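## Task

There are two test-sieve stacks, each made of a pan, a sieve and a cover. Separate the stack that sits on the work bench, get all six pieces completely within the tote, and move the tote onto the steel shelf at the end wall. No cover or sieve may have its skirt (bottom rim) sitting down inside another piece, even partly. The tote has to rest on the shelf with nothing overhanging its edge. One or both robots may work. At the end, release everything and back away. A robot that tips over or is left leaning means failure. Anything that stays in place only because a robot holds it does not count.

## Robot and tools

Robots: r1 and r2, identical Hello Robot Stretch 4 units. Each has an omni-wheel base, a lift on a mast, a telescoping arm reaching straight ahead, a three-joint wrist (yaw, pitch, roll) and a two-finger gripper with bendable steel fingers. The base rim lies within 0.23 m of the base origin; the robot stands about 1.6 m tall. Each carries r?_head_camera, r?_head_left_camera, r?_head_right_camera and r?_wrist_camera.

Frames: each robot reports in its own base frame (origin on the floor below the base centre, x ahead, y to the left, z up). hand_pose is the point between open fingertips, expressed in that frame; with all wrist joints at 0 its axes line up with the base's. Its printed value can be somewhat off. base_odometry is relative to where that robot's base started the scene, counts wheel rotation only (slip looks like travel), heading in radians, positive leftward, -3.142 to 3.142. The robots do not share a frame: only pictures, lidar_m and wrist_depth_mm reveal where one stands relative to the other.

execute_actions: argument actions is a list holding one action (or empty, which just reports state and pictures). An action is an object keyed by "r1" and/or "r2". Per robot you may give base, joints, pace, contact_limits, or end_of_arm by itself.
- base: exactly one relative move from the current base position, metres or radians: translate_m (forward +, -2 to 2), strafe_m (left +, -2 to 2, no turning), rotate_rad (counter-clockwise from above +, -3.2 to 3.2). It counts from the base position in the latest reported state.
- joints: absolute targets per joint, not offsets. lift_m 0 to 1.2 m; arm_m 0 to 0.55 m extension; wrist_yaw_rad -1.134 to 4.276 (0 ahead, + to the left, 3.14 tucked back, above 3.4 the arm may block); wrist_pitch_rad -1.117 to 4.259 (0 level, 1.57 pointing down); wrist_roll_rad -1.117 to 4.259 (+ turns clockwise as seen from behind the gripper); gripper_m -0.038 to 0.141, the fingertip gap in metres (below 0 the tips squeeze each other). Joint targets out of range get clipped and flagged; other bad values or unknown keys reject the whole call.
- pace: "slow", "default", "fast" or "max"; base speeds 0.1/0.3/0.4/0.6 m/s, turning 1/2/3/4 rad/s, reduced when the lift is high.
- contact_limits: {"arm_m": value} from 0 (gentlest) to 0.75 (firmest); 0.5 if omitted.
- end_of_arm: "enable_torque" re-powers wrist/gripper motors that cut out.
All motions in one action begin together. Anything omitted may keep driving toward an older target. cameras picks which images come back ([] none, omitted or ["all"] every one).

wait(seconds 0 to 10) lets the simulation run and returns state and images. zoom_image(camera, region [x0,y0,x1,y1] pixels, at most 504x504) enlarges part of that camera's last full image. read_manual gives only licence texts. finished_scene(scene) closes the current scene by its number; irreversible.

Result lines: base_status/joint_status per motion: "done" (wheels turned the commanded amount, slip included), "off_target" (stopped short, may still push), "contact_stop_at_<key>" (hit something; that part goes slack, a lift may sag, a base may coast), "limit_stop_at_<name>" (built-in limit; "limit_stop_at_tilt" means more than 6 degrees of lean and everything but the wrist goes slack; "limit_stop_at_own_body" means self-collision, often with the gripper pitched up below -0.2 and rolled), "torque_fault" (a wrist/gripper motor overloaded and went limp until enable_torque), "time_out". on_its_own lists uncommanded behaviour; its "held at" is the held target. lidar_m: 12 ranges in metres, 30-degree sectors counter-clockwise starting straight ahead (4th left, 7th behind, 10th right); "-" is nothing seen or closer than 0.25 m; glass, clear plastic and thin legs may be missed. wrist_depth_mm: 7x7 grid of median depths, 100 to 2000 mm, from top left. motor_effort: percent of maximum, sign toward larger joint values, bracket = peak in last action; for wheel_0/1/2 positive turns the base right. base_tilt in degrees, forward and right positive, with a fixed bias up to about 1.5. turned_by_wheels vs turned_by_imu differing by over about 0.1 rad hints at slip or collision.

Gripping: command a gap smaller than the object; squeezing harder pulls it toward the wrist. Neither gripper_m nor "done" proves a hold; look for a gripper effort change (at targets of 0 or more) and pictures. If fingertips jam on a surface, lift. To unfold at scene start, send lift_m 0.4 with wrist_yaw_rad 0.

Avoid: robot-to-robot pressing (touching bases, then driving even millimetres more, is a hard press that ends the run); tipping by driving or turning with over 1 kg held and arm_m over 0.2, especially at fast paces, or by strong high pushes; a level gripper holding over about 2 kg faults the wrist; dropping, slamming or shoving objects. Two robots carrying one load together can drift apart by about 3 cm per metre, which can topple one. Objects may occasionally be nudged by outside disturbances. Shorter total motion time is better.

Each tool is called after "Emit:" as name([rows], argument=value, ...), one row to a line, values as JSON.

## Session

I'll start by looking at the scene.

Emit:
execute_actions(actions=[])

Scene clock: 0.00 s.
r1.base_odometry: x=+0.000 y=+0.000 heading=+0.000 (m, m, rad; r1's odometry frame)
r1.turned_by_wheels: +0.000 (rad since the last result)
r1.turned_by_imu: +0.000 (rad since the last result)
r1.base_tilt: forward=-0.4 right=-0.9 (deg)
r1.lidar_m: 1.36 1.56 5.17 1.33 0.74 0.62 0.63 0.76 1.34 3.31 3.84 4.10
r1.base_status: not commanded
r1.joint_positions: lift_m=+0.130 arm_m=+0.001 wrist_yaw_rad=+3.160 wrist_pitch_rad=-0.001 wrist_roll_rad=-0.002 gripper_m=+0.057
r1.joint_status: not commanded
r1.motor_effort: lift_m=+21 arm_m=+0 wrist_yaw_rad=-1 wrist_pitch_rad=-4 wrist_roll_rad=-1 gripper_m=-4 wheel_0=+0 wheel_1=+0 wheel_2=+0 (%)
r1.hand_pose: x=-0.1185 y=+0.0820 z=+0.3080 quat_wxyz=(-0.009, +0.000, -0.001, +1.000) (m; r1's base frame)
r1.wrist_depth_mm: - 143 273 778 723 699 668 / - 118 145 778 732 691 654 / - 118 147 768 723 683 647 / 106 138 185 768 732 676 647 / 216 842 798 759 715 668 647 / 878 866 212 750 216 668 640 / 854 831 788 143 683 654 634
r2.base_odometry: x=+0.000 y=+0.000 heading=+0.000 (m, m, rad; r2's odometry frame)
r2.turned_by_wheels: +0.000 (rad since the last result)
r2.turned_by_imu: +0.000 (rad since the last result)
r2.base_tilt: forward=-0.4 right=+0.3 (deg)
r2.lidar_m: 1.70 2.40 1.26 1.04 1.02 1.16 1.95 3.17 3.45 3.68 0.95 1.04
r2.base_status: not commanded
r2.joint_positions: lift_m=+0.264 arm_m=+0.000 wrist_yaw_rad=+3.089 wrist_pitch_rad=-0.001 wrist_roll_rad=+0.015 gripper_m=+0.057
r2.joint_status: not commanded
r2.motor_effort: lift_m=+17 arm_m=-1 wrist_yaw_rad=+1 wrist_pitch_rad=-7 wrist_roll_rad=+0 gripper_m=-3 wheel_0=+0 wheel_1=+0 wheel_2=+0 (%)
r2.hand_pose: x=-0.1128 y=+0.1026 z=+0.4426 quat_wxyz=(+0.027, +0.000, +0.007, +1.000) (m; r2's base frame)
r2.wrist_depth_mm: - 141 - - 1808 1255 1008 / - 133 - - 1808 1281 1025 / 103 138 221 - 1808 1308 1042 / 120 142 - - 1863 1308 1042 / - - - - 1756 1308 1060 / 1618 1618 200 1618 193 1255 1060 / 1138 1078 1098 120 1138 1008 991
pictures: r1_head_camera, r1_head_left_camera, r1_head_right_camera, r1_wrist_camera, r2_head_camera, r2_head_left_camera, r2_head_right_camera, r2_wrist_camera
Images, in order (width x height): r1_head_camera 420x560, r1_head_left_camera 420x672, r1_head_right_camera 420x672, r1_wrist_camera 616x392, r2_head_camera 420x560, r2_head_left_camera 420x672, r2_head_right_camera 420x672, r2_wrist_camera 616x392.

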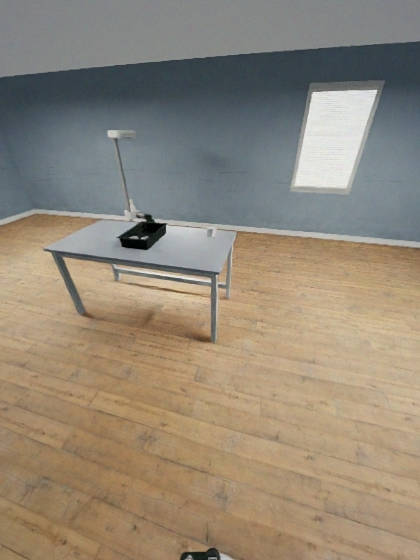

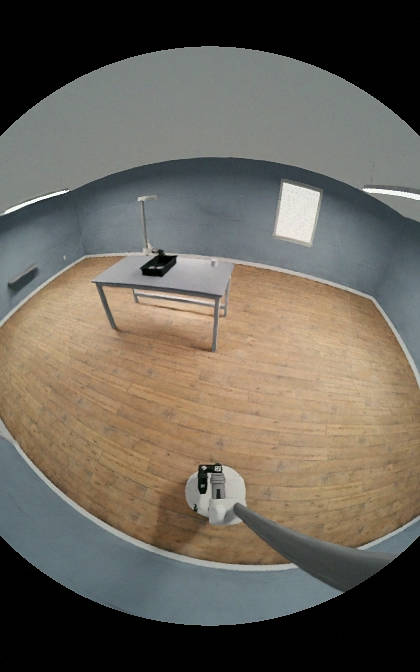

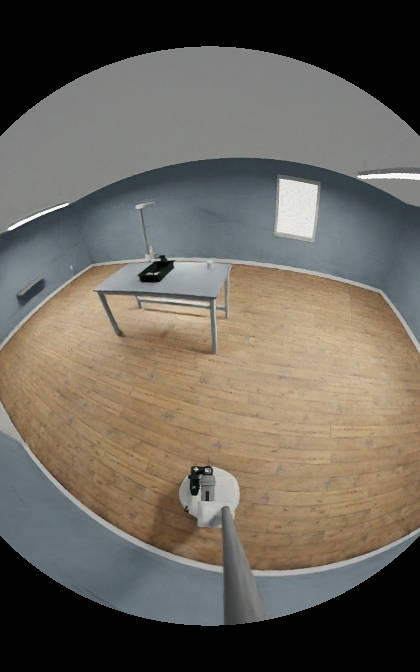

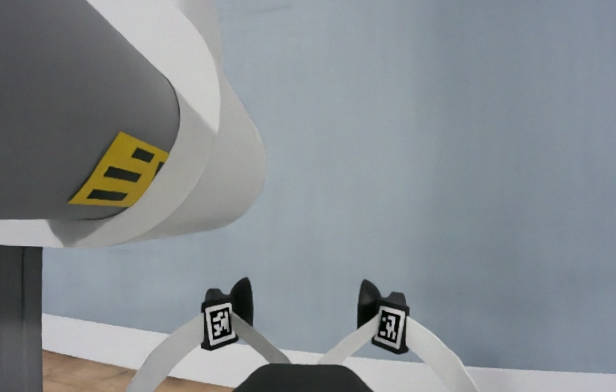

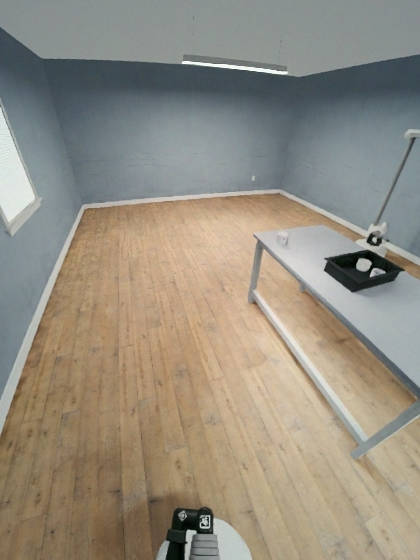

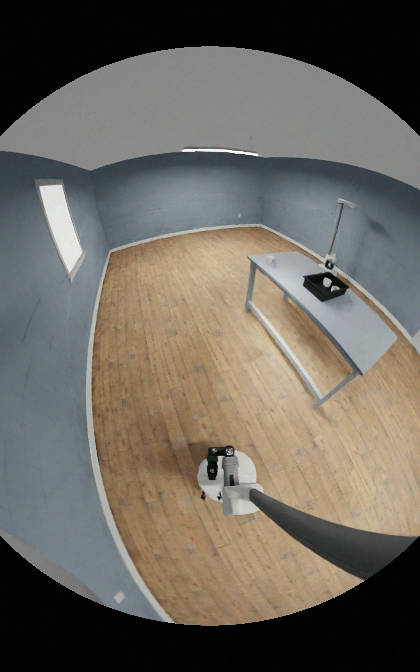

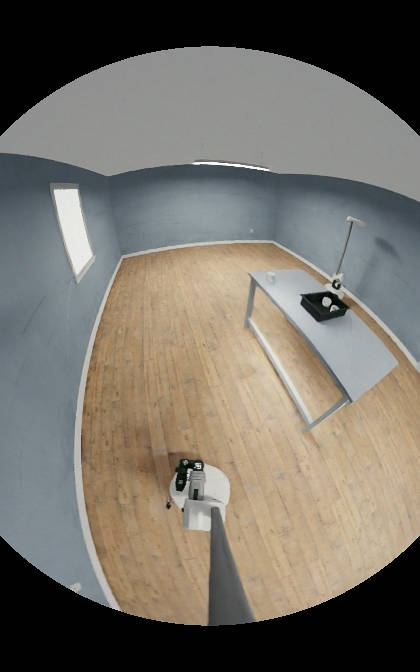

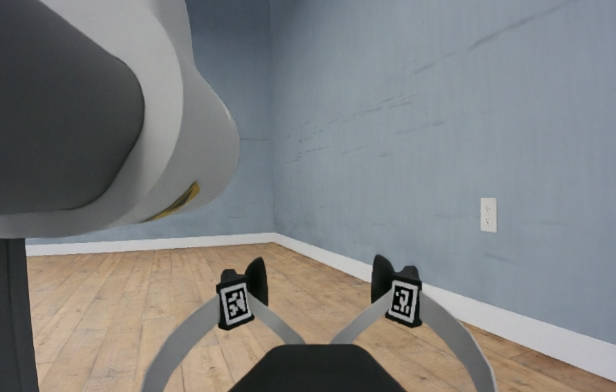

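Emit:
zoom_image(camera="r2_head_camera", region=[240, 210, 420, 320])

Emit:
zoom_image(camera="r1_head_camera", region=[40, 190, 250, 290])

Emit:
zoom_image(camera="r1_head_left_camera", region=[0, 230, 110, 320])

Region (240, 210, 420, 320) of r2_head_camera's 420x560 image, scaled by 2.800, with more detail than that image has.

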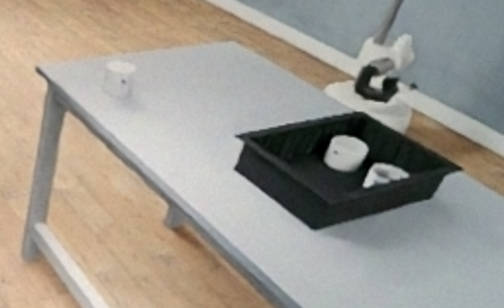

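Region (40, 190, 250, 290) of r1_head_camera's 420x560 image, scaled by 2.400, with more detail than that image has; it fills the top 240 rows of this view, and the rest is white.

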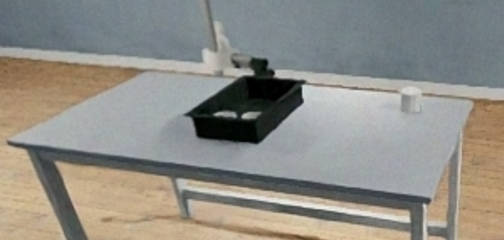

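Region (0, 230, 110, 320) of r1_head_left_camera's 420x672 image, scaled by 4.582, with more detail than that image has; it fills the top 412 rows of this view, and the rest is white.

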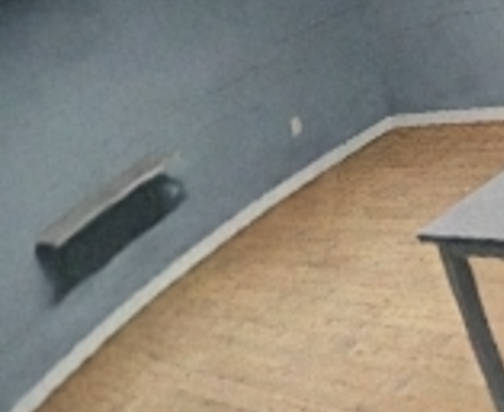

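Emit:
execute_actions([
  {"r1": {"base": {"rotate_rad": -0.268}, "pace": "fast"}, "r2": {"base": {"rotate_rad": -1.237}, "pace": "fast"}},
], cameras=[])

Emit:
execute_actions([
  {"r1": {"base": {"strafe_m": 1.24}, "joints": {"lift_m": 0.95, "wrist_yaw_rad": 0, "gripper_m": 0.12}, "pace": "max"}, "r2": {"base": {"strafe_m": 1.47}, "joints": {"lift_m": 0.95, "wrist_yaw_rad": 0, "gripper_m": 0.12}, "pace": "max"}},
], cameras=["r1_head_camera", "r2_head_camera"])

Scene clock: 69.67 s.
r1.base_odometry: x=+0.000 y=+0.000 heading=-0.268 (m, m, rad; r1's odometry frame)
r1.turned_by_wheels: -0.268 (rad since the last result)
r1.turned_by_imu: -0.275 (rad since the last result)
r1.base_tilt: forward=-0.4 right=-1.0 (deg)
r1.lidar_m: 1.39 1.39 1.89 2.54 0.96 0.66 0.62 0.66 0.93 2.54 3.41 4.21
r1.base_status: done
r1.joint_positions: lift_m=+0.130 arm_m=+0.001 wrist_yaw_rad=+3.160 wrist_pitch_rad=-0.001 wrist_roll_rad=-0.002 gripper_m=+0.057
r1.joint_status: not commanded
r1.motor_effort: lift_m=+20(21) arm_m=-1(0) wrist_yaw_rad=-2(2) wrist_pitch_rad=-4(4) wrist_roll_rad=-1(1) gripper_m=-3(4) wheel_0=+0(7) wheel_1=+0(7) wheel_2=+0(4) (%)
r1.hand_pose: x=-0.1185 y=+0.0820 z=+0.3080 quat_wxyz=(-0.009, +0.000, -0.001, +1.000) (m; r1's base frame)
r1.wrist_depth_mm: - 143 273 788 778 778 778 / - 118 145 768 788 768 768 / - 118 147 778 778 768 788 / 106 138 185 768 768 768 768 / 216 759 759 759 759 759 759 / 750 750 212 759 215 759 759 / 741 732 741 144 750 741 741
r2.base_odometry: x=+0.000 y=+0.000 heading=-1.237 (m, m, rad; r2's odometry frame)
r2.turned_by_wheels: -1.237 (rad since the last result)
r2.turned_by_imu: -1.261 (rad since the last result)
r2.base_tilt: forward=-0.4 right=+0.4 (deg)
r2.lidar_m: 0.90 0.96 1.34 4.01 1.51 1.08 1.02 1.09 1.51 3.42 3.15 3.74
r2.base_status: done
r2.joint_positions: lift_m=+0.264 arm_m=+0.000 wrist_yaw_rad=+3.089 wrist_pitch_rad=-0.001 wrist_roll_rad=+0.015 gripper_m=+0.057
r2.joint_status: not commanded
r2.motor_effort: lift_m=+17(17) arm_m=-1(1) wrist_yaw_rad=+2(1) wrist_pitch_rad=-6(7) wrist_roll_rad=-1(1) gripper_m=-2(3) wheel_0=+0(6) wheel_1=-1(5) wheel_2=-1(9) (%)
r2.hand_pose: x=-0.1127 y=+0.1026 z=+0.4426 quat_wxyz=(+0.027, +0.000, +0.007, +1.000) (m; r2's base frame)
r2.wrist_depth_mm: - 141 1182 1205 1205 1229 1229 / - 133 1182 1205 1229 1229 1229 / 103 138 222 1205 1205 1205 1229 / 120 142 1182 1205 1229 1229 1229 / 1182 1205 1205 1205 1205 1255 1255 / 1182 1182 200 1205 193 1255 1229 / 1138 1078 1098 121 1138 1008 1060
pictures: none
No camera images: the call's "cameras" was empty. Leave "cameras" out to get every camera's image.

Scene clock: 73.60 s.
r1.base_odometry: x=+0.328 y=+1.196 heading=-0.268 (m, m, rad; r1's odometry frame)
r1.turned_by_wheels: +0.000 (rad since the last result)
r1.turned_by_imu: +0.003 (rad since the last result)
r1.base_tilt: forward=-0.4 right=-1.0 (deg)
r1.lidar_m: 1.30 1.37 4.00 2.60 0.94 0.67 0.60 0.66 0.95 2.57 4.76 1.37
r1.base_status: done
r1.joint_positions: lift_m=+0.950 arm_m=+0.001 wrist_yaw_rad=+0.000 wrist_pitch_rad=-0.001 wrist_roll_rad=-0.002 gripper_m=+0.120
r1.joint_status: all done
r1.motor_effort: lift_m=+22(23) arm_m=-1(1) wrist_yaw_rad=-2(8) wrist_pitch_rad=-4(4) wrist_roll_rad=+0(0) gripper_m=-1(2) wheel_0=+1(15) wheel_1=-2(16) wheel_2=+0(1) (%)
r1.hand_pose: x=+0.4601 y=-0.0873 z=+1.1283 quat_wxyz=(+1.000, -0.001, +0.000, +0.000) (m; r1's base frame)
r1.wrist_depth_mm: - - - - - - - / - - - - - - - / - - - - - - - / - - - - - - - / - - - - - - - / - - 1464 1576 1576 1661 - / - 1118 1078 147 1098 1098 1118
r2.base_odometry: x=+1.389 y=+0.482 heading=-1.237 (m, m, rad; r2's odometry frame)
r2.turned_by_wheels: +0.000 (rad since the last result)
r2.turned_by_imu: -0.002 (rad since the last result)
r2.base_tilt: forward=-0.5 right=+0.3 (deg)
r2.lidar_m: 0.92 3.82 3.90 3.73 1.40 1.05 1.02 1.09 1.53 4.23 1.33 0.94
r2.base_status: done
r2.joint_positions: lift_m=+0.950 arm_m=+0.000 wrist_yaw_rad=+0.000 wrist_pitch_rad=-0.001 wrist_roll_rad=+0.015 gripper_m=+0.120
r2.joint_status: all done
r2.motor_effort: lift_m=+20(21) arm_m=-1(1) wrist_yaw_rad=+0(8) wrist_pitch_rad=-7(9) wrist_roll_rad=+0(2) gripper_m=+3(1) wheel_0=+0(13) wheel_1=+2(16) wheel_2=+0(2) (%)
r2.hand_pose: x=+0.4592 y=-0.0873 z=+1.1282 quat_wxyz=(+1.000, +0.007, +0.000, +0.000) (m; r2's base frame)
r2.wrist_depth_mm: - - - - - - - / - - - - - - - / - - - - - - - / - - - - - - - / - - - - - - - / - - 217 1366 1138 891 1078 / - - - 121 946 854 878
pictures: r1_head_camera, r2_head_camera
Images, in order (width x height): r1_head_camera 420x560, r2_head_camera 420x560.

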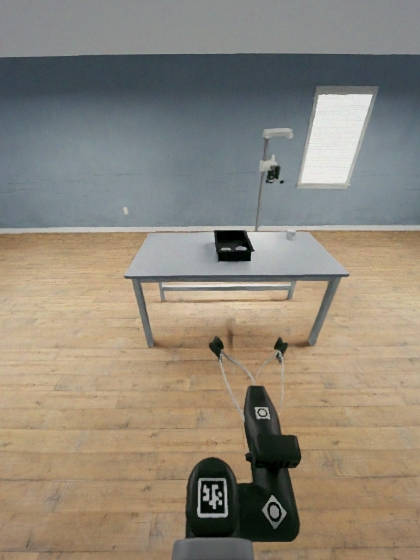

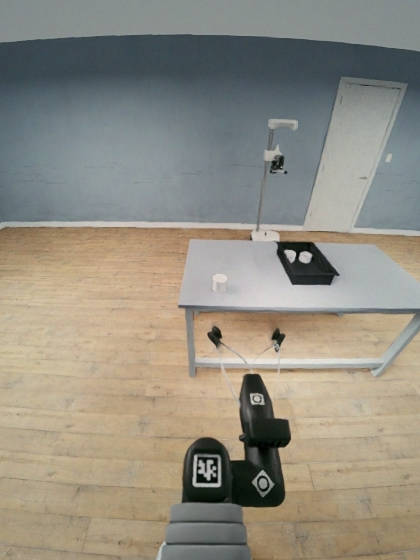

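Emit:
execute_actions([
  {"r1": {"base": {"translate_m": 0.95}, "joints": {"lift_m": 1.0, "wrist_pitch_rad": 0.8}, "pace": "max"}, "r2": {"base": {"translate_m": 0.55}, "joints": {"lift_m": 1.0, "wrist_pitch_rad": 0.8}, "pace": "max"}},
], cameras=["r1_head_camera", "r1_wrist_camera", "r2_head_camera", "r2_wrist_camera"])

Scene clock: 83.90 s.
r1.base_odometry: x=+1.244 y=+0.944 heading=-0.268 (m, m, rad; r1's odometry frame)
r1.turned_by_wheels: +0.000 (rad since the last result)
r1.turned_by_imu: +0.001 (rad since the last result)
r1.base_tilt: forward=-0.4 right=-1.0 (deg)
r1.lidar_m: 0.37 0.40 0.54 3.76 2.24 1.68 1.59 1.65 2.31 4.56 0.53 0.39
r1.base_status: done
r1.joint_positions: lift_m=+1.000 arm_m=+0.001 wrist_yaw_rad=+0.000 wrist_pitch_rad=+0.801 wrist_roll_rad=-0.002 gripper_m=+0.120
r1.joint_status: all done
r1.motor_effort: lift_m=+23(26) arm_m=+0(0) wrist_yaw_rad=-2(2) wrist_pitch_rad=-1(3) wrist_roll_rad=-1(0) gripper_m=+0(1) wheel_0=+0(7) wheel_1=+2(7) wheel_2=-1(9) (%)
r1.hand_pose: x=+0.3723 y=-0.0874 z=+0.9709 quat_wxyz=(+0.921, -0.001, +0.390, +0.000) (m; r1's base frame)
r1.wrist_depth_mm: - - - - - - - / 854 842 842 750 759 878 878 / 683 691 691 699 668 691 715 / 585 580 591 480 549 554 603 / 504 512 512 496 492 496 517 / 442 439 442 455 445 442 449 / 399 394 402 148 404 402 407
r2.base_odometry: x=+1.569 y=-0.038 heading=-1.237 (m, m, rad; r2's odometry frame)
r2.turned_by_wheels: +0.000 (rad since the last result)
r2.turned_by_imu: -0.002 (rad since the last result)
r2.base_tilt: forward=-0.5 right=+0.3 (deg)
r2.lidar_m: 0.37 0.39 3.90 3.74 2.21 1.66 1.57 1.67 2.34 4.56 0.53 0.40
r2.base_status: done
r2.joint_positions: lift_m=+1.000 arm_m=+0.000 wrist_yaw_rad=+0.000 wrist_pitch_rad=+0.801 wrist_roll_rad=+0.015 gripper_m=+0.120
r2.joint_status: all done
r2.motor_effort: lift_m=+20(20) arm_m=-1(1) wrist_yaw_rad=+1(0) wrist_pitch_rad=-4(8) wrist_roll_rad=-1(1) gripper_m=-1(1) wheel_0=-1(5) wheel_1=+0(6) wheel_2=+1(10) (%)
r2.hand_pose: x=+0.3714 y=-0.0874 z=+0.9707 quat_wxyz=(+0.921, +0.007, +0.390, -0.003) (m; r2's base frame)
r2.wrist_depth_mm: - - - - - 1118 732 / - - 788 778 759 732 661 / - - 661 647 640 634 591 / 1708 1618 569 559 554 549 544 / 1499 1366 500 455 488 480 473 / 1281 455 216 439 418 413 424 / 1182 413 410 121 402 402 397
pictures: r1_head_camera, r1_wrist_camera, r2_head_camera, r2_wrist_camera
camera_calibration (this result's frames):
r1_wrist_camera: T_world_to_cam=[[0.0105679, -0.999882, 0.0111524, -0.102538], [-0.687642, -0.0153641, -0.725887, 1.01924], [0.725973, 0.000002246, -0.687723, 0.624202], [0, 0, 0, 1]] pos_world=[0.248805, -0.0868677, 1.17028]
r2_wrist_camera: T_world_to_cam=[[0.00566735, -0.998633, -0.0519544, -0.0277628], [-0.713295, 0.0323758, -0.700115, 1.00221], [0.700841, 0.0410266, -0.712137, 0.658282], [0, 0, 0, 1]] pos_world=[0.253675, -0.0871792, 1.169]
Images, in order (width x height): r1_head_camera 420x560, r1_wrist_camera 616x392, r2_head_camera 420x560, r2_wrist_camera 616x392.

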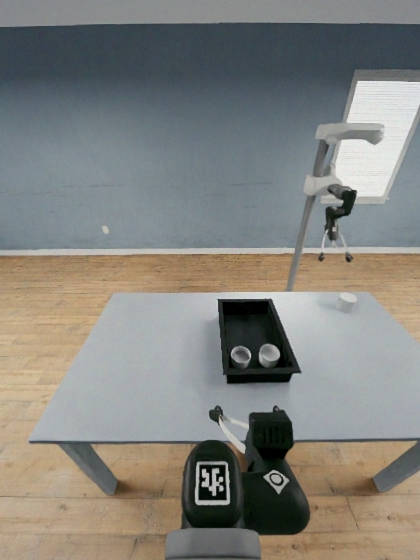

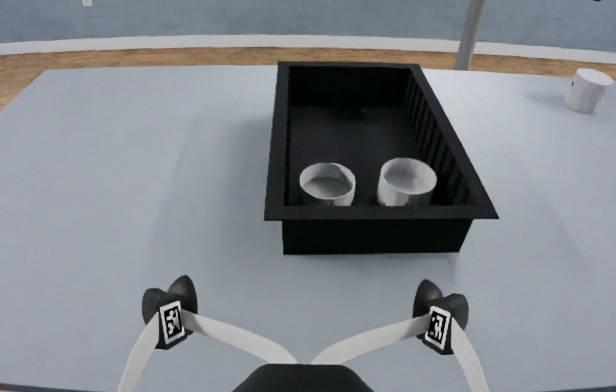

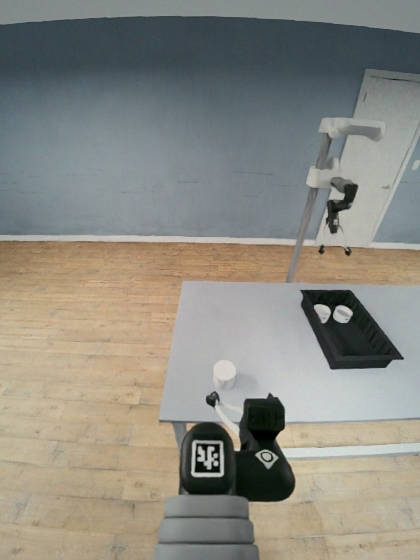

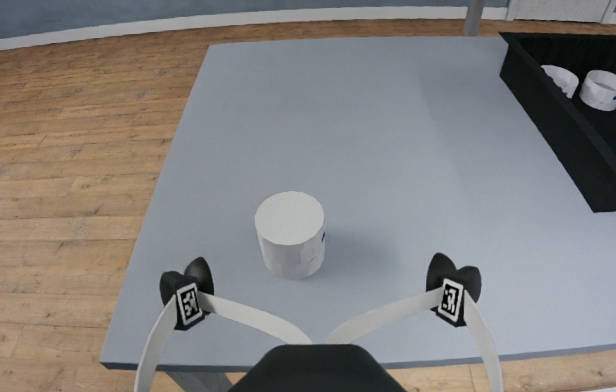

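Emit:
zoom_image(camera="r1_wrist_camera", region=[250, 50, 510, 260])

Emit:
zoom_image(camera="r2_wrist_camera", region=[220, 170, 370, 300])

Emit:
zoom_image(camera="r2_head_camera", region=[290, 280, 410, 380])

Region (250, 50, 510, 260) of r1_wrist_camera's 616x392 image, scaled by 1.938; it fills the top 407 rows of this view, and the rest is white.

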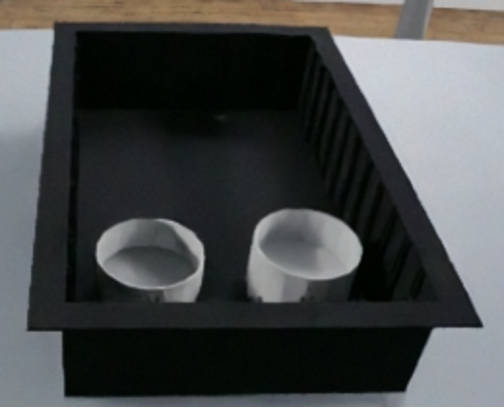

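Region (220, 170, 370, 300) of r2_wrist_camera's 616x392 image, scaled by 3.360; it fills the top 437 rows of this view, and the rest is white.

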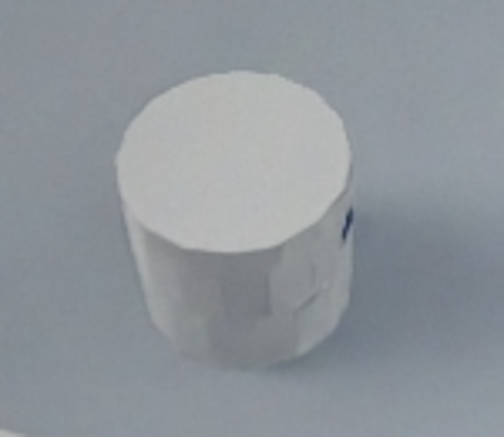

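Region (290, 280, 410, 380) of r2_head_camera's 420x560 image, scaled by 4.200, with more detail than that image has.

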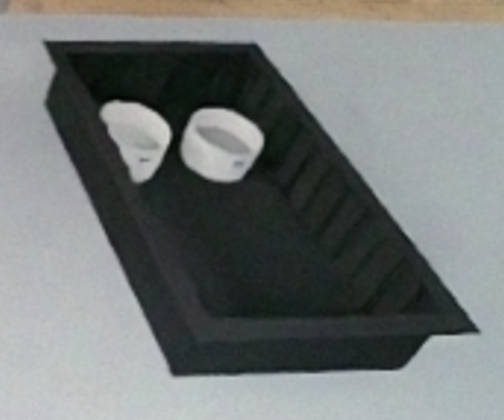

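Emit:
execute_actions([
  {"r1": {"base": {"strafe_m": -0.61}, "joints": {"lift_m": 0.70, "wrist_pitch_rad": 0.15}, "pace": "default"}, "r2": {"base": {"strafe_m": 0.04}, "joints": {"lift_m": 1.04, "wrist_pitch_rad": 1.57, "arm_m": 0.38}, "pace": "default"}},
], cameras=["r1_wrist_camera", "r2_head_camera", "r2_wrist_camera"])

Scene clock: 207.27 s.
r1.base_odometry: x=+1.083 y=+0.356 heading=-0.268 (m, m, rad; r1's odometry frame)
r1.turned_by_wheels: +0.000 (rad since the last result)
r1.turned_by_imu: -0.004 (rad since the last result)
r1.base_tilt: forward=-0.4 right=-1.0 (deg)
r1.lidar_m: 0.35 0.39 0.51 4.36 2.28 1.68 1.59 1.69 2.28 3.94 4.11 0.38
r1.base_status: done
r1.joint_positions: lift_m=+0.700 arm_m=+0.001 wrist_yaw_rad=+0.000 wrist_pitch_rad=+0.152 wrist_roll_rad=-0.002 gripper_m=+0.120
r1.joint_status: all done
r1.motor_effort: lift_m=+19(24) arm_m=+0(0) wrist_yaw_rad=-1(0) wrist_pitch_rad=-5(9) wrist_roll_rad=+0(1) gripper_m=-1(1) wheel_0=+1(9) wheel_1=-2(11) wheel_2=+0(4) (%)
r1.hand_pose: x=+0.4568 y=-0.0874 z=+0.8345 quat_wxyz=(+0.997, -0.001, +0.076, +0.000) (m; r1's base frame)
r1.wrist_depth_mm: - - - 1281 - - - / - - - - - - - / - - - - - - - / 691 - - - - - - / 530 597 621 634 640 - - / 370 351 368 402 377 373 - / 285 271 286 148 291 287 301
r2.base_odometry: x=+1.607 y=-0.025 heading=-1.237 (m, m, rad; r2's odometry frame)
r2.turned_by_wheels: +0.000 (rad since the last result)
r2.turned_by_imu: -0.001 (rad since the last result)
r2.base_tilt: forward=-0.4 right=+0.4 (deg)
r2.lidar_m: 0.34 0.40 3.83 3.69 2.30 1.64 1.58 1.64 2.29 4.64 0.57 0.39
r2.base_status: done
r2.joint_positions: lift_m=+1.040 arm_m=+0.379 wrist_yaw_rad=+0.000 wrist_pitch_rad=+1.570 wrist_roll_rad=+0.015 gripper_m=+0.120
r2.joint_status: all done
r2.motor_effort: lift_m=+21(25) arm_m=+4(9) wrist_yaw_rad=+1(2) wrist_pitch_rad=+0(3) wrist_roll_rad=+0(0) gripper_m=-5(1) wheel_0=+2(7) wheel_1=-1(8) wheel_2=+1(2) (%)
r2.hand_pose: x=+0.5504 y=-0.0874 z=+0.9294 quat_wxyz=(+0.707, +0.005, +0.707, -0.005) (m; r2's base frame)
r2.wrist_depth_mm: 1205 397 394 389 387 384 382 / 1205 399 392 389 387 384 382 / 1205 399 394 392 389 384 382 / 1205 399 397 392 389 387 384 / 1205 402 397 322 389 387 384 / 1205 1205 216 320 320 387 389 / 1205 1229 402 121 397 392 389
pictures: r1_wrist_camera, r2_head_camera, r2_wrist_camera
camera_calibration (this result's frames):
r1_wrist_camera: T_world_to_cam=[[0.00168023, -0.999882, 0.0152439, -0.101264], [-0.109211, -0.0153362, -0.9939, 0.937811], [0.994017, 0.0000051894, -0.109223, -0.136068], [0, 0, 0, 1]] pos_world=[0.237843, -0.0868688, 0.918772]
r2_wrist_camera: T_world_to_cam=[[-0.0319156, -0.998639, -0.0412407, -0.0202116], [-0.999451, 0.0322556, -0.00760436, 0.614814], [0.00892425, 0.0409753, -0.99912, 1.15096], [0, 0, 0, 1]] pos_world=[0.603559, -0.0871762, 1.15379]
Images, in order (width x height): r1_wrist_camera 616x392, r2_head_camera 420x560, r2_wrist_camera 616x392.

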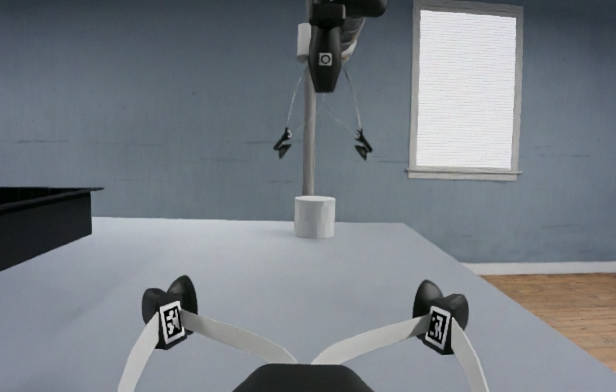

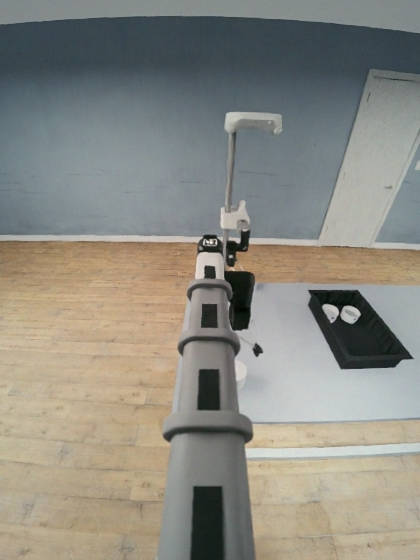

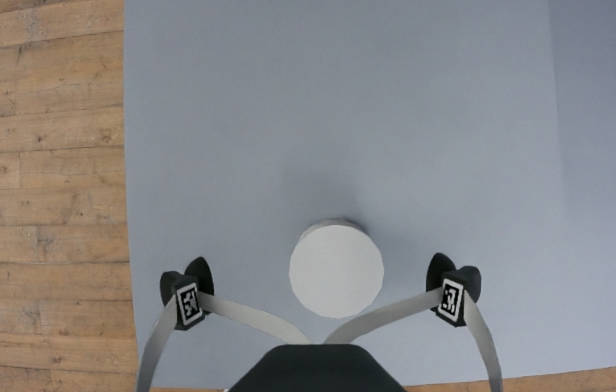

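Emit:
zoom_image(camera="r1_wrist_camera", region=[260, 120, 390, 250])

Region (260, 120, 390, 250) of r1_wrist_camera's 616x392 image, scaled by 3.877.

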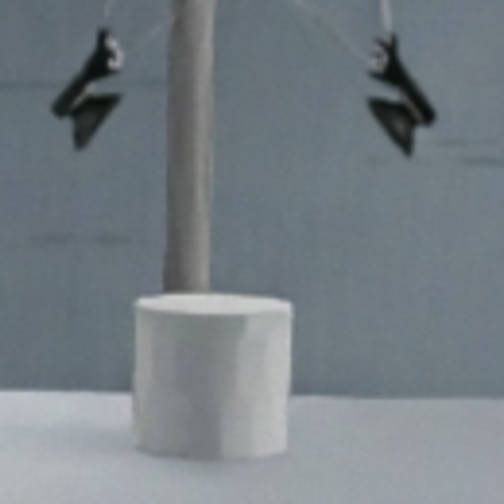

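Emit:
execute_actions([
  {"r1": {"joints": {"arm_m": 0.30}, "pace": "fast"}, "r2": {"base": {"strafe_m": -0.012}, "joints": {"lift_m": 0.985, "arm_m": 0.37, "gripper_m": 0.10}, "pace": "default"}},
], cameras=["r1_wrist_camera", "r2_wrist_camera"])

Scene clock: 233.90 s.
r1.base_odometry: x=+1.083 y=+0.356 heading=-0.268 (m, m, rad; r1's odometry frame)
r1.turned_by_wheels: +0.000 (rad since the last result)
r1.turned_by_imu: -0.001 (rad since the last result)
r1.base_tilt: forward=-0.4 right=-1.0 (deg)
r1.lidar_m: 0.36 0.38 0.53 4.34 2.26 1.64 1.59 1.67 2.31 3.96 4.09 0.40
r1.base_status: not commanded
r1.joint_positions: lift_m=+0.700 arm_m=+0.299 wrist_yaw_rad=+0.000 wrist_pitch_rad=+0.152 wrist_roll_rad=-0.002 gripper_m=+0.120
r1.joint_status: all done
r1.motor_effort: lift_m=+20(19) arm_m=+6(7) wrist_yaw_rad=-1(1) wrist_pitch_rad=-3(5) wrist_roll_rad=+0(1) gripper_m=-1(0) wheel_0=+1(1) wheel_1=-2(2) wheel_2=+0(0) (%)
r1.hand_pose: x=+0.7551 y=-0.0874 z=+0.8346 quat_wxyz=(+0.997, -0.001, +0.076, +0.000) (m; r1's base frame)
r1.wrist_depth_mm: - - - 427 - - - / - - - - - - - / - - - - - - - / - - - - - - - / 574 597 621 445 - - - / 368 351 366 397 370 370 - / 285 271 285 147 289 285 298
r2.base_odometry: x=+1.596 y=-0.029 heading=-1.236 (m, m, rad; r2's odometry frame)
r2.turned_by_wheels: +0.000 (rad since the last result)
r2.turned_by_imu: -0.001 (rad since the last result)
r2.base_tilt: forward=-0.5 right=+0.3 (deg)
r2.lidar_m: 0.33 0.39 3.90 3.70 2.24 1.66 1.56 1.65 2.31 4.62 0.56 0.39
r2.base_status: done
r2.joint_positions: lift_m=+0.985 arm_m=+0.371 wrist_yaw_rad=+0.000 wrist_pitch_rad=+1.570 wrist_roll_rad=+0.015 gripper_m=+0.100
r2.joint_status: all done
r2.motor_effort: lift_m=+13(22) arm_m=-4(4) wrist_yaw_rad=+1(0) wrist_pitch_rad=-1(2) wrist_roll_rad=+0(0) gripper_m=-2(0) wheel_0=+1(9) wheel_1=+2(6) wheel_2=+1(1) (%)
r2.hand_pose: x=+0.5419 y=-0.0874 z=+0.8751 quat_wxyz=(+0.707, +0.005, +0.707, -0.005) (m; r2's base frame)
r2.wrist_depth_mm: 1138 340 338 334 330 329 327 / 1138 342 338 334 332 330 329 / 1160 342 340 338 334 330 329 / 1160 343 342 338 334 332 330 / 1138 343 342 266 336 332 330 / 1160 345 217 266 213 334 332 / 1160 347 343 121 338 334 334
pictures: r1_wrist_camera, r2_wrist_camera
camera_calibration (this result's frames):
r1_wrist_camera: T_world_to_cam=[[0.00178115, -0.999882, 0.0152446, -0.101813], [-0.108863, -0.0153479, -0.993938, 0.97026], [0.994055, 0.000110777, -0.108878, -0.432924], [0, 0, 0, 1]] pos_world=[0.536157, -0.0868618, 0.918795]
r2_wrist_camera: T_world_to_cam=[[-0.0319393, -0.998639, -0.0412358, -0.0227155], [-0.999451, 0.032273, -0.00745293, 0.60578], [0.00877359, 0.0409752, -0.999122, 1.09682], [0, 0, 0, 1]] pos_world=[0.595099, -0.0871771, 1.09943]
Images, in order (width x height): r1_wrist_camera 616x392, r2_wrist_camera 616x392.

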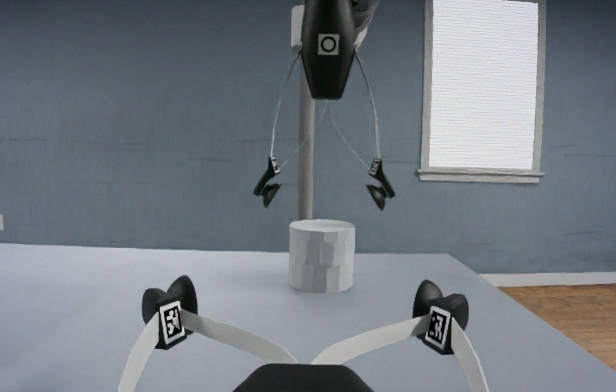

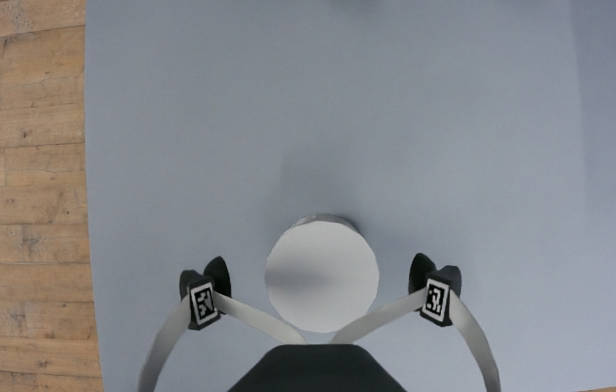

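Emit:
zoom_image(camera="r1_wrist_camera", region=[240, 150, 410, 300])

Region (240, 150, 410, 300) of r1_wrist_camera's 616x392 image, scaled by 2.965; it fills the top 445 rows of this view, and the rest is white.

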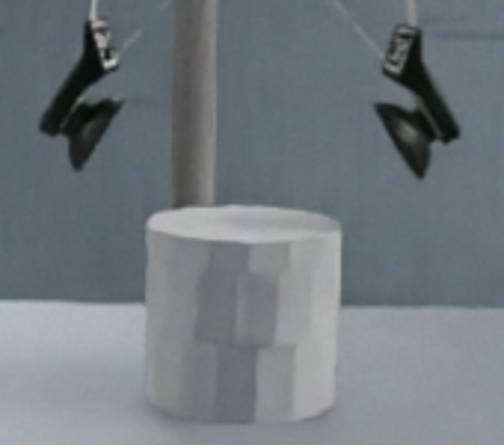

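Emit:
execute_actions([
  {"r2": {"joints": {"lift_m": 0.933, "gripper_m": 0.09}, "pace": "default"}},
], cameras=["r1_wrist_camera", "r2_wrist_camera"])

Emit:
zoom_image(camera="r1_wrist_camera", region=[240, 150, 410, 300])

Scene clock: 252.73 s.
r1.base_odometry: x=+1.083 y=+0.356 heading=-0.268 (m, m, rad; r1's odometry frame)
r1.turned_by_wheels: +0.000 (rad since the last result)
r1.turned_by_imu: -0.001 (rad since the last result)
r1.base_tilt: forward=-0.4 right=-1.0 (deg)
r1.lidar_m: 0.34 0.39 0.50 4.36 2.27 1.67 1.59 1.66 2.31 3.92 4.11 0.39
r1.base_status: not commanded
r1.joint_positions: lift_m=+0.700 arm_m=+0.299 wrist_yaw_rad=+0.000 wrist_pitch_rad=+0.152 wrist_roll_rad=-0.002 gripper_m=+0.120
r1.joint_status: not commanded
r1.motor_effort: lift_m=+19(20) arm_m=+6(6) wrist_yaw_rad=-1(1) wrist_pitch_rad=-4(3) wrist_roll_rad=+0(1) gripper_m=-1(1) wheel_0=+1(1) wheel_1=-2(2) wheel_2=+0(0) (%)
r1.hand_pose: x=+0.7551 y=-0.0874 z=+0.8346 quat_wxyz=(+0.997, -0.001, +0.076, +0.000) (m; r1's base frame)
r1.wrist_depth_mm: - - - 427 - - - / - - - 433 - - - / - - - - - - - / - - - - - - - / 580 585 609 445 - - - / 370 349 366 397 373 373 - / 282 267 285 148 289 285 298
r2.base_odometry: x=+1.596 y=-0.029 heading=-1.236 (m, m, rad; r2's odometry frame)
r2.turned_by_wheels: +0.000 (rad since the last result)
r2.turned_by_imu: -0.001 (rad since the last result)
r2.base_tilt: forward=-0.5 right=+0.3 (deg)
r2.lidar_m: 0.37 0.43 3.87 3.70 2.27 1.67 1.56 1.68 2.31 4.54 0.56 0.41
r2.base_status: not commanded
r2.joint_positions: lift_m=+0.933 arm_m=+0.371 wrist_yaw_rad=+0.000 wrist_pitch_rad=+1.570 wrist_roll_rad=+0.015 gripper_m=+0.090
r2.joint_status: all done
r2.motor_effort: lift_m=+13(7) arm_m=-4(4) wrist_yaw_rad=+1(1) wrist_pitch_rad=-2(0) wrist_roll_rad=+0(1) gripper_m=+1(5) wheel_0=+2(1) wheel_1=+1(2) wheel_2=+1(1) (%)
r2.hand_pose: x=+0.5419 y=-0.0874 z=+0.8230 quat_wxyz=(+0.707, +0.005, +0.707, -0.005) (m; r2's base frame)
r2.wrist_depth_mm: 289 287 283 282 279 278 276 / 290 287 286 285 281 279 277 / 291 290 286 285 282 281 278 / 293 289 287 285 283 281 279 / 293 291 287 213 283 281 279 / 1118 293 200 214 212 282 281 / 699 294 291 120 285 283 282
pictures: r1_wrist_camera, r2_wrist_camera
camera_calibration (this result's frames):
r1_wrist_camera: T_world_to_cam=[[0.00178098, -0.999882, 0.0152446, -0.101813], [-0.108863, -0.0153479, -0.993938, 0.97026], [0.994055, 0.000110603, -0.108878, -0.432924], [0, 0, 0, 1]] pos_world=[0.536158, -0.0868618, 0.918795]
r2_wrist_camera: T_world_to_cam=[[-0.0319394, -0.998639, -0.0412358, -0.02486], [-0.999451, 0.0322731, -0.00745305, 0.605391], [0.00877371, 0.0409751, -0.999122, 1.04486], [0, 0, 0, 1]] pos_world=[0.595097, -0.0871771, 1.04742]
Images, in order (width x height): r1_wrist_camera 616x392, r2_wrist_camera 616x392.

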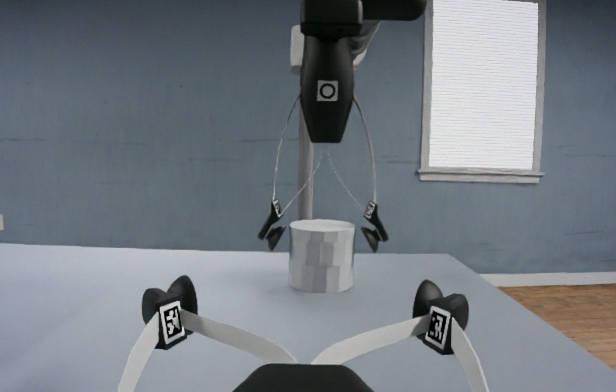

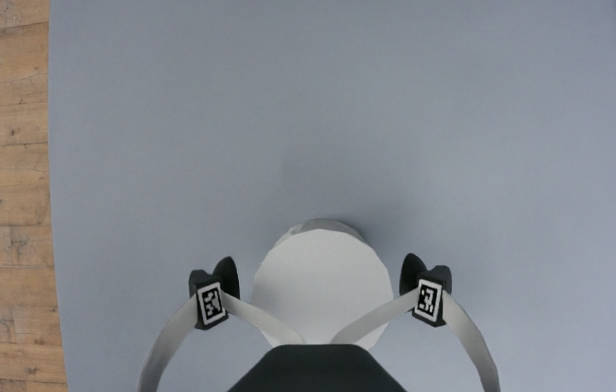

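Region (240, 150, 410, 300) of r1_wrist_camera's 616x392 image, scaled by 2.965; it fills the top 445 rows of this view, and the rest is white.

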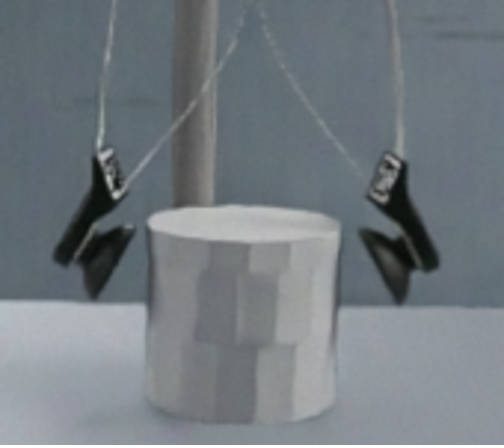

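Emit:
execute_actions([
  {"r2": {"joints": {"lift_m": 0.928, "gripper_m": 0.06}, "pace": "default"}},
], cameras=["r1_wrist_camera", "r2_wrist_camera"])

Emit:
zoom_image(camera="r1_wrist_camera", region=[240, 150, 410, 300])

Scene clock: 269.77 s.
r1.base_odometry: x=+1.083 y=+0.356 heading=-0.268 (m, m, rad; r1's odometry frame)
r1.turned_by_wheels: +0.000 (rad since the last result)
r1.turned_by_imu: -0.001 (rad since the last result)
r1.base_tilt: forward=-0.4 right=-1.0 (deg)
r1.lidar_m: 0.35 0.39 0.53 4.36 2.30 1.66 1.60 1.66 2.30 3.95 4.10 0.39
r1.base_status: not commanded
r1.joint_positions: lift_m=+0.700 arm_m=+0.299 wrist_yaw_rad=+0.000 wrist_pitch_rad=+0.152 wrist_roll_rad=-0.002 gripper_m=+0.120
r1.joint_status: not commanded
r1.motor_effort: lift_m=+20(19) arm_m=+6(5) wrist_yaw_rad=-2(1) wrist_pitch_rad=-3(5) wrist_roll_rad=+0(0) gripper_m=-1(2) wheel_0=+1(1) wheel_1=-2(2) wheel_2=+0(0) (%)
r1.hand_pose: x=+0.7551 y=-0.0874 z=+0.8346 quat_wxyz=(+0.997, -0.001, +0.076, +0.000) (m; r1's base frame)
r1.wrist_depth_mm: - - - 418 - - - / - - - 436 - - - / - - - - - - - / - - - - - - - / 580 591 615 449 564 - - / 368 351 366 397 373 370 - / 283 268 283 148 289 285 300
r2.base_odometry: x=+1.596 y=-0.029 heading=-1.236 (m, m, rad; r2's odometry frame)
r2.turned_by_wheels: +0.000 (rad since the last result)
r2.turned_by_imu: -0.001 (rad since the last result)
r2.base_tilt: forward=-0.5 right=+0.4 (deg)
r2.lidar_m: 0.37 0.39 3.89 3.70 2.24 1.66 1.53 1.69 2.32 4.57 0.53 0.40
r2.base_status: not commanded
r2.joint_positions: lift_m=+0.928 arm_m=+0.371 wrist_yaw_rad=+0.000 wrist_pitch_rad=+1.570 wrist_roll_rad=+0.015 gripper_m=+0.060
r2.joint_status: all done
r2.motor_effort: lift_m=+13(15) arm_m=-4(4) wrist_yaw_rad=+1(1) wrist_pitch_rad=+1(0) wrist_roll_rad=-1(1) gripper_m=-11(5) wheel_0=+1(1) wheel_1=+2(2) wheel_2=+1(1) (%)
r2.hand_pose: x=+0.5419 y=-0.0874 z=+0.8181 quat_wxyz=(+0.707, +0.005, +0.707, -0.005) (m; r2's base frame)
r2.wrist_depth_mm: 285 282 279 277 276 273 271 / 286 283 281 278 276 273 272 / 286 282 281 279 277 276 272 / 287 285 282 279 277 276 274 / 289 286 282 202 278 277 274 / 291 287 194 202 200 277 276 / 691 287 285 121 279 278 277
pictures: r1_wrist_camera, r2_wrist_camera
camera_calibration (this result's frames):
r1_wrist_camera: T_world_to_cam=[[0.00178101, -0.999882, 0.0152444, -0.101813], [-0.108863, -0.0153477, -0.993938, 0.97026], [0.994055, 0.000110656, -0.108878, -0.432924], [0, 0, 0, 1]] pos_world=[0.536158, -0.0868618, 0.918795]
r2_wrist_camera: T_world_to_cam=[[-0.0319391, -0.998639, -0.0412358, -0.0250659], [-0.999451, 0.0322728, -0.00745305, 0.605353], [0.0087737, 0.0409752, -0.999122, 1.03987], [0, 0, 0, 1]] pos_world=[0.595096, -0.0871771, 1.04244]
Images, in order (width x height): r1_wrist_camera 616x392, r2_wrist_camera 616x392.

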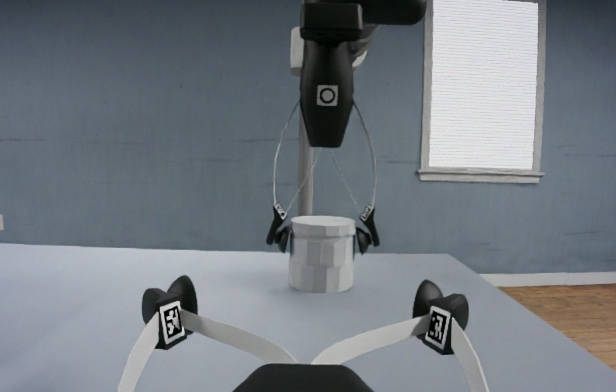

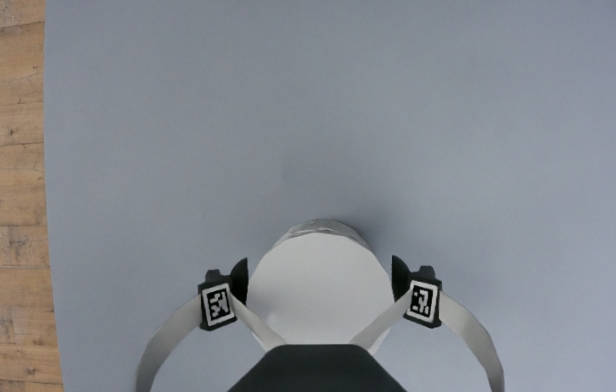

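Region (240, 150, 410, 300) of r1_wrist_camera's 616x392 image, scaled by 2.965; it fills the top 445 rows of this view, and the rest is white.

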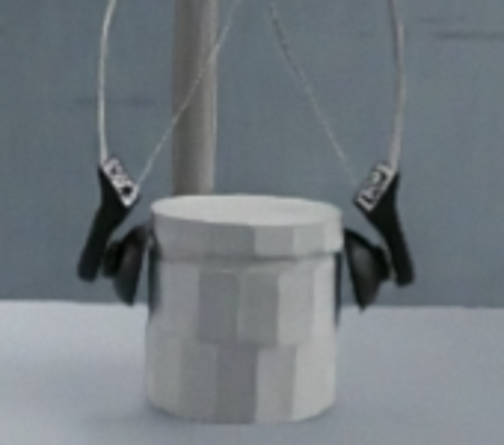

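Emit:
execute_actions([
  {"r2": {"joints": {"lift_m": 0.97}, "pace": "default"}},
], cameras=["r1_wrist_camera"])

Scene clock: 323.27 s.
r1.base_odometry: x=+1.083 y=+0.356 heading=-0.268 (m, m, rad; r1's odometry frame)
r1.turned_by_wheels: +0.000 (rad since the last result)
r1.turned_by_imu: -0.001 (rad since the last result)
r1.base_tilt: forward=-0.3 right=-1.0 (deg)
r1.lidar_m: 0.34 0.39 0.54 4.36 2.26 1.67 1.59 1.68 2.28 3.96 4.11 0.40
r1.base_status: not commanded
r1.joint_positions: lift_m=+0.700 arm_m=+0.299 wrist_yaw_rad=+0.000 wrist_pitch_rad=+0.152 wrist_roll_rad=-0.002 gripper_m=+0.120
r1.joint_status: not commanded
r1.motor_effort: lift_m=+19(19) arm_m=+6(6) wrist_yaw_rad=-1(1) wrist_pitch_rad=-4(4) wrist_roll_rad=+0(1) gripper_m=-2(2) wheel_0=+1(1) wheel_1=-2(2) wheel_2=+0(0) (%)
r1.hand_pose: x=+0.7551 y=-0.0874 z=+0.8346 quat_wxyz=(+0.997, -0.001, +0.076, +0.000) (m; r1's base frame)
r1.wrist_depth_mm: - - - 424 - - - / - - - 445 - - - / - - - - - - - / - - - 496 - - - / 574 597 615 455 - - - / 370 349 366 397 370 370 - / 281 270 285 148 290 285 298
r2.base_odometry: x=+1.596 y=-0.029 heading=-1.236 (m, m, rad; r2's odometry frame)
r2.turned_by_wheels: +0.000 (rad since the last result)
r2.turned_by_imu: -0.001 (rad since the last result)
r2.base_tilt: forward=-0.4 right=+0.3 (deg)
r2.lidar_m: 0.36 0.40 3.89 3.66 2.25 1.66 1.56 1.66 2.30 4.59 0.53 0.40
r2.base_status: not commanded
r2.joint_positions: lift_m=+0.970 arm_m=+0.371 wrist_yaw_rad=+0.000 wrist_pitch_rad=+1.570 wrist_roll_rad=+0.015 gripper_m=+0.060
r2.joint_status: all done
r2.motor_effort: lift_m=+22(27) arm_m=-4(4) wrist_yaw_rad=+1(1) wrist_pitch_rad=-1(1) wrist_roll_rad=-1(2) gripper_m=-9(13) wheel_0=+1(2) wheel_1=+2(2) wheel_2=+1(1) (%)
r2.hand_pose: x=+0.5419 y=-0.0874 z=+0.8594 quat_wxyz=(+0.707, +0.005, +0.707, -0.005) (m; r2's base frame)
r2.wrist_depth_mm: 1138 325 320 317 317 314 310 / 1118 324 322 320 317 315 312 / 1118 325 324 320 317 315 314 / 1118 327 325 322 319 317 314 / 1138 327 327 202 319 319 315 / 1118 330 193 202 200 317 317 / 1118 330 327 121 324 320 317
pictures: r1_wrist_camera
camera_calibration (this result's frames):
r1_wrist_camera: T_world_to_cam=[[0.0017811, -0.999882, 0.0152446, -0.101813], [-0.108863, -0.0153479, -0.993938, 0.97026], [0.994055, 0.000110725, -0.108878, -0.432924], [0, 0, 0, 1]] pos_world=[0.536158, -0.0868618, 0.918795]
Images, in order (width x height): r1_wrist_camera 616x392.

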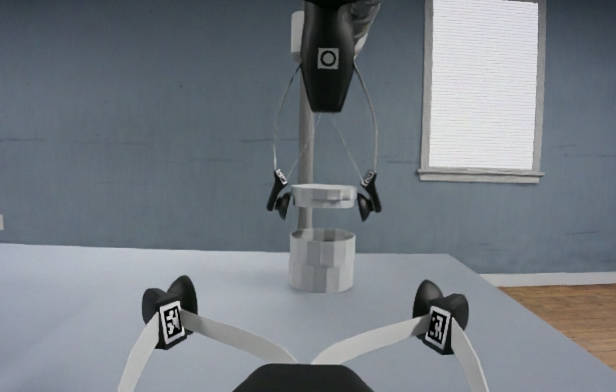

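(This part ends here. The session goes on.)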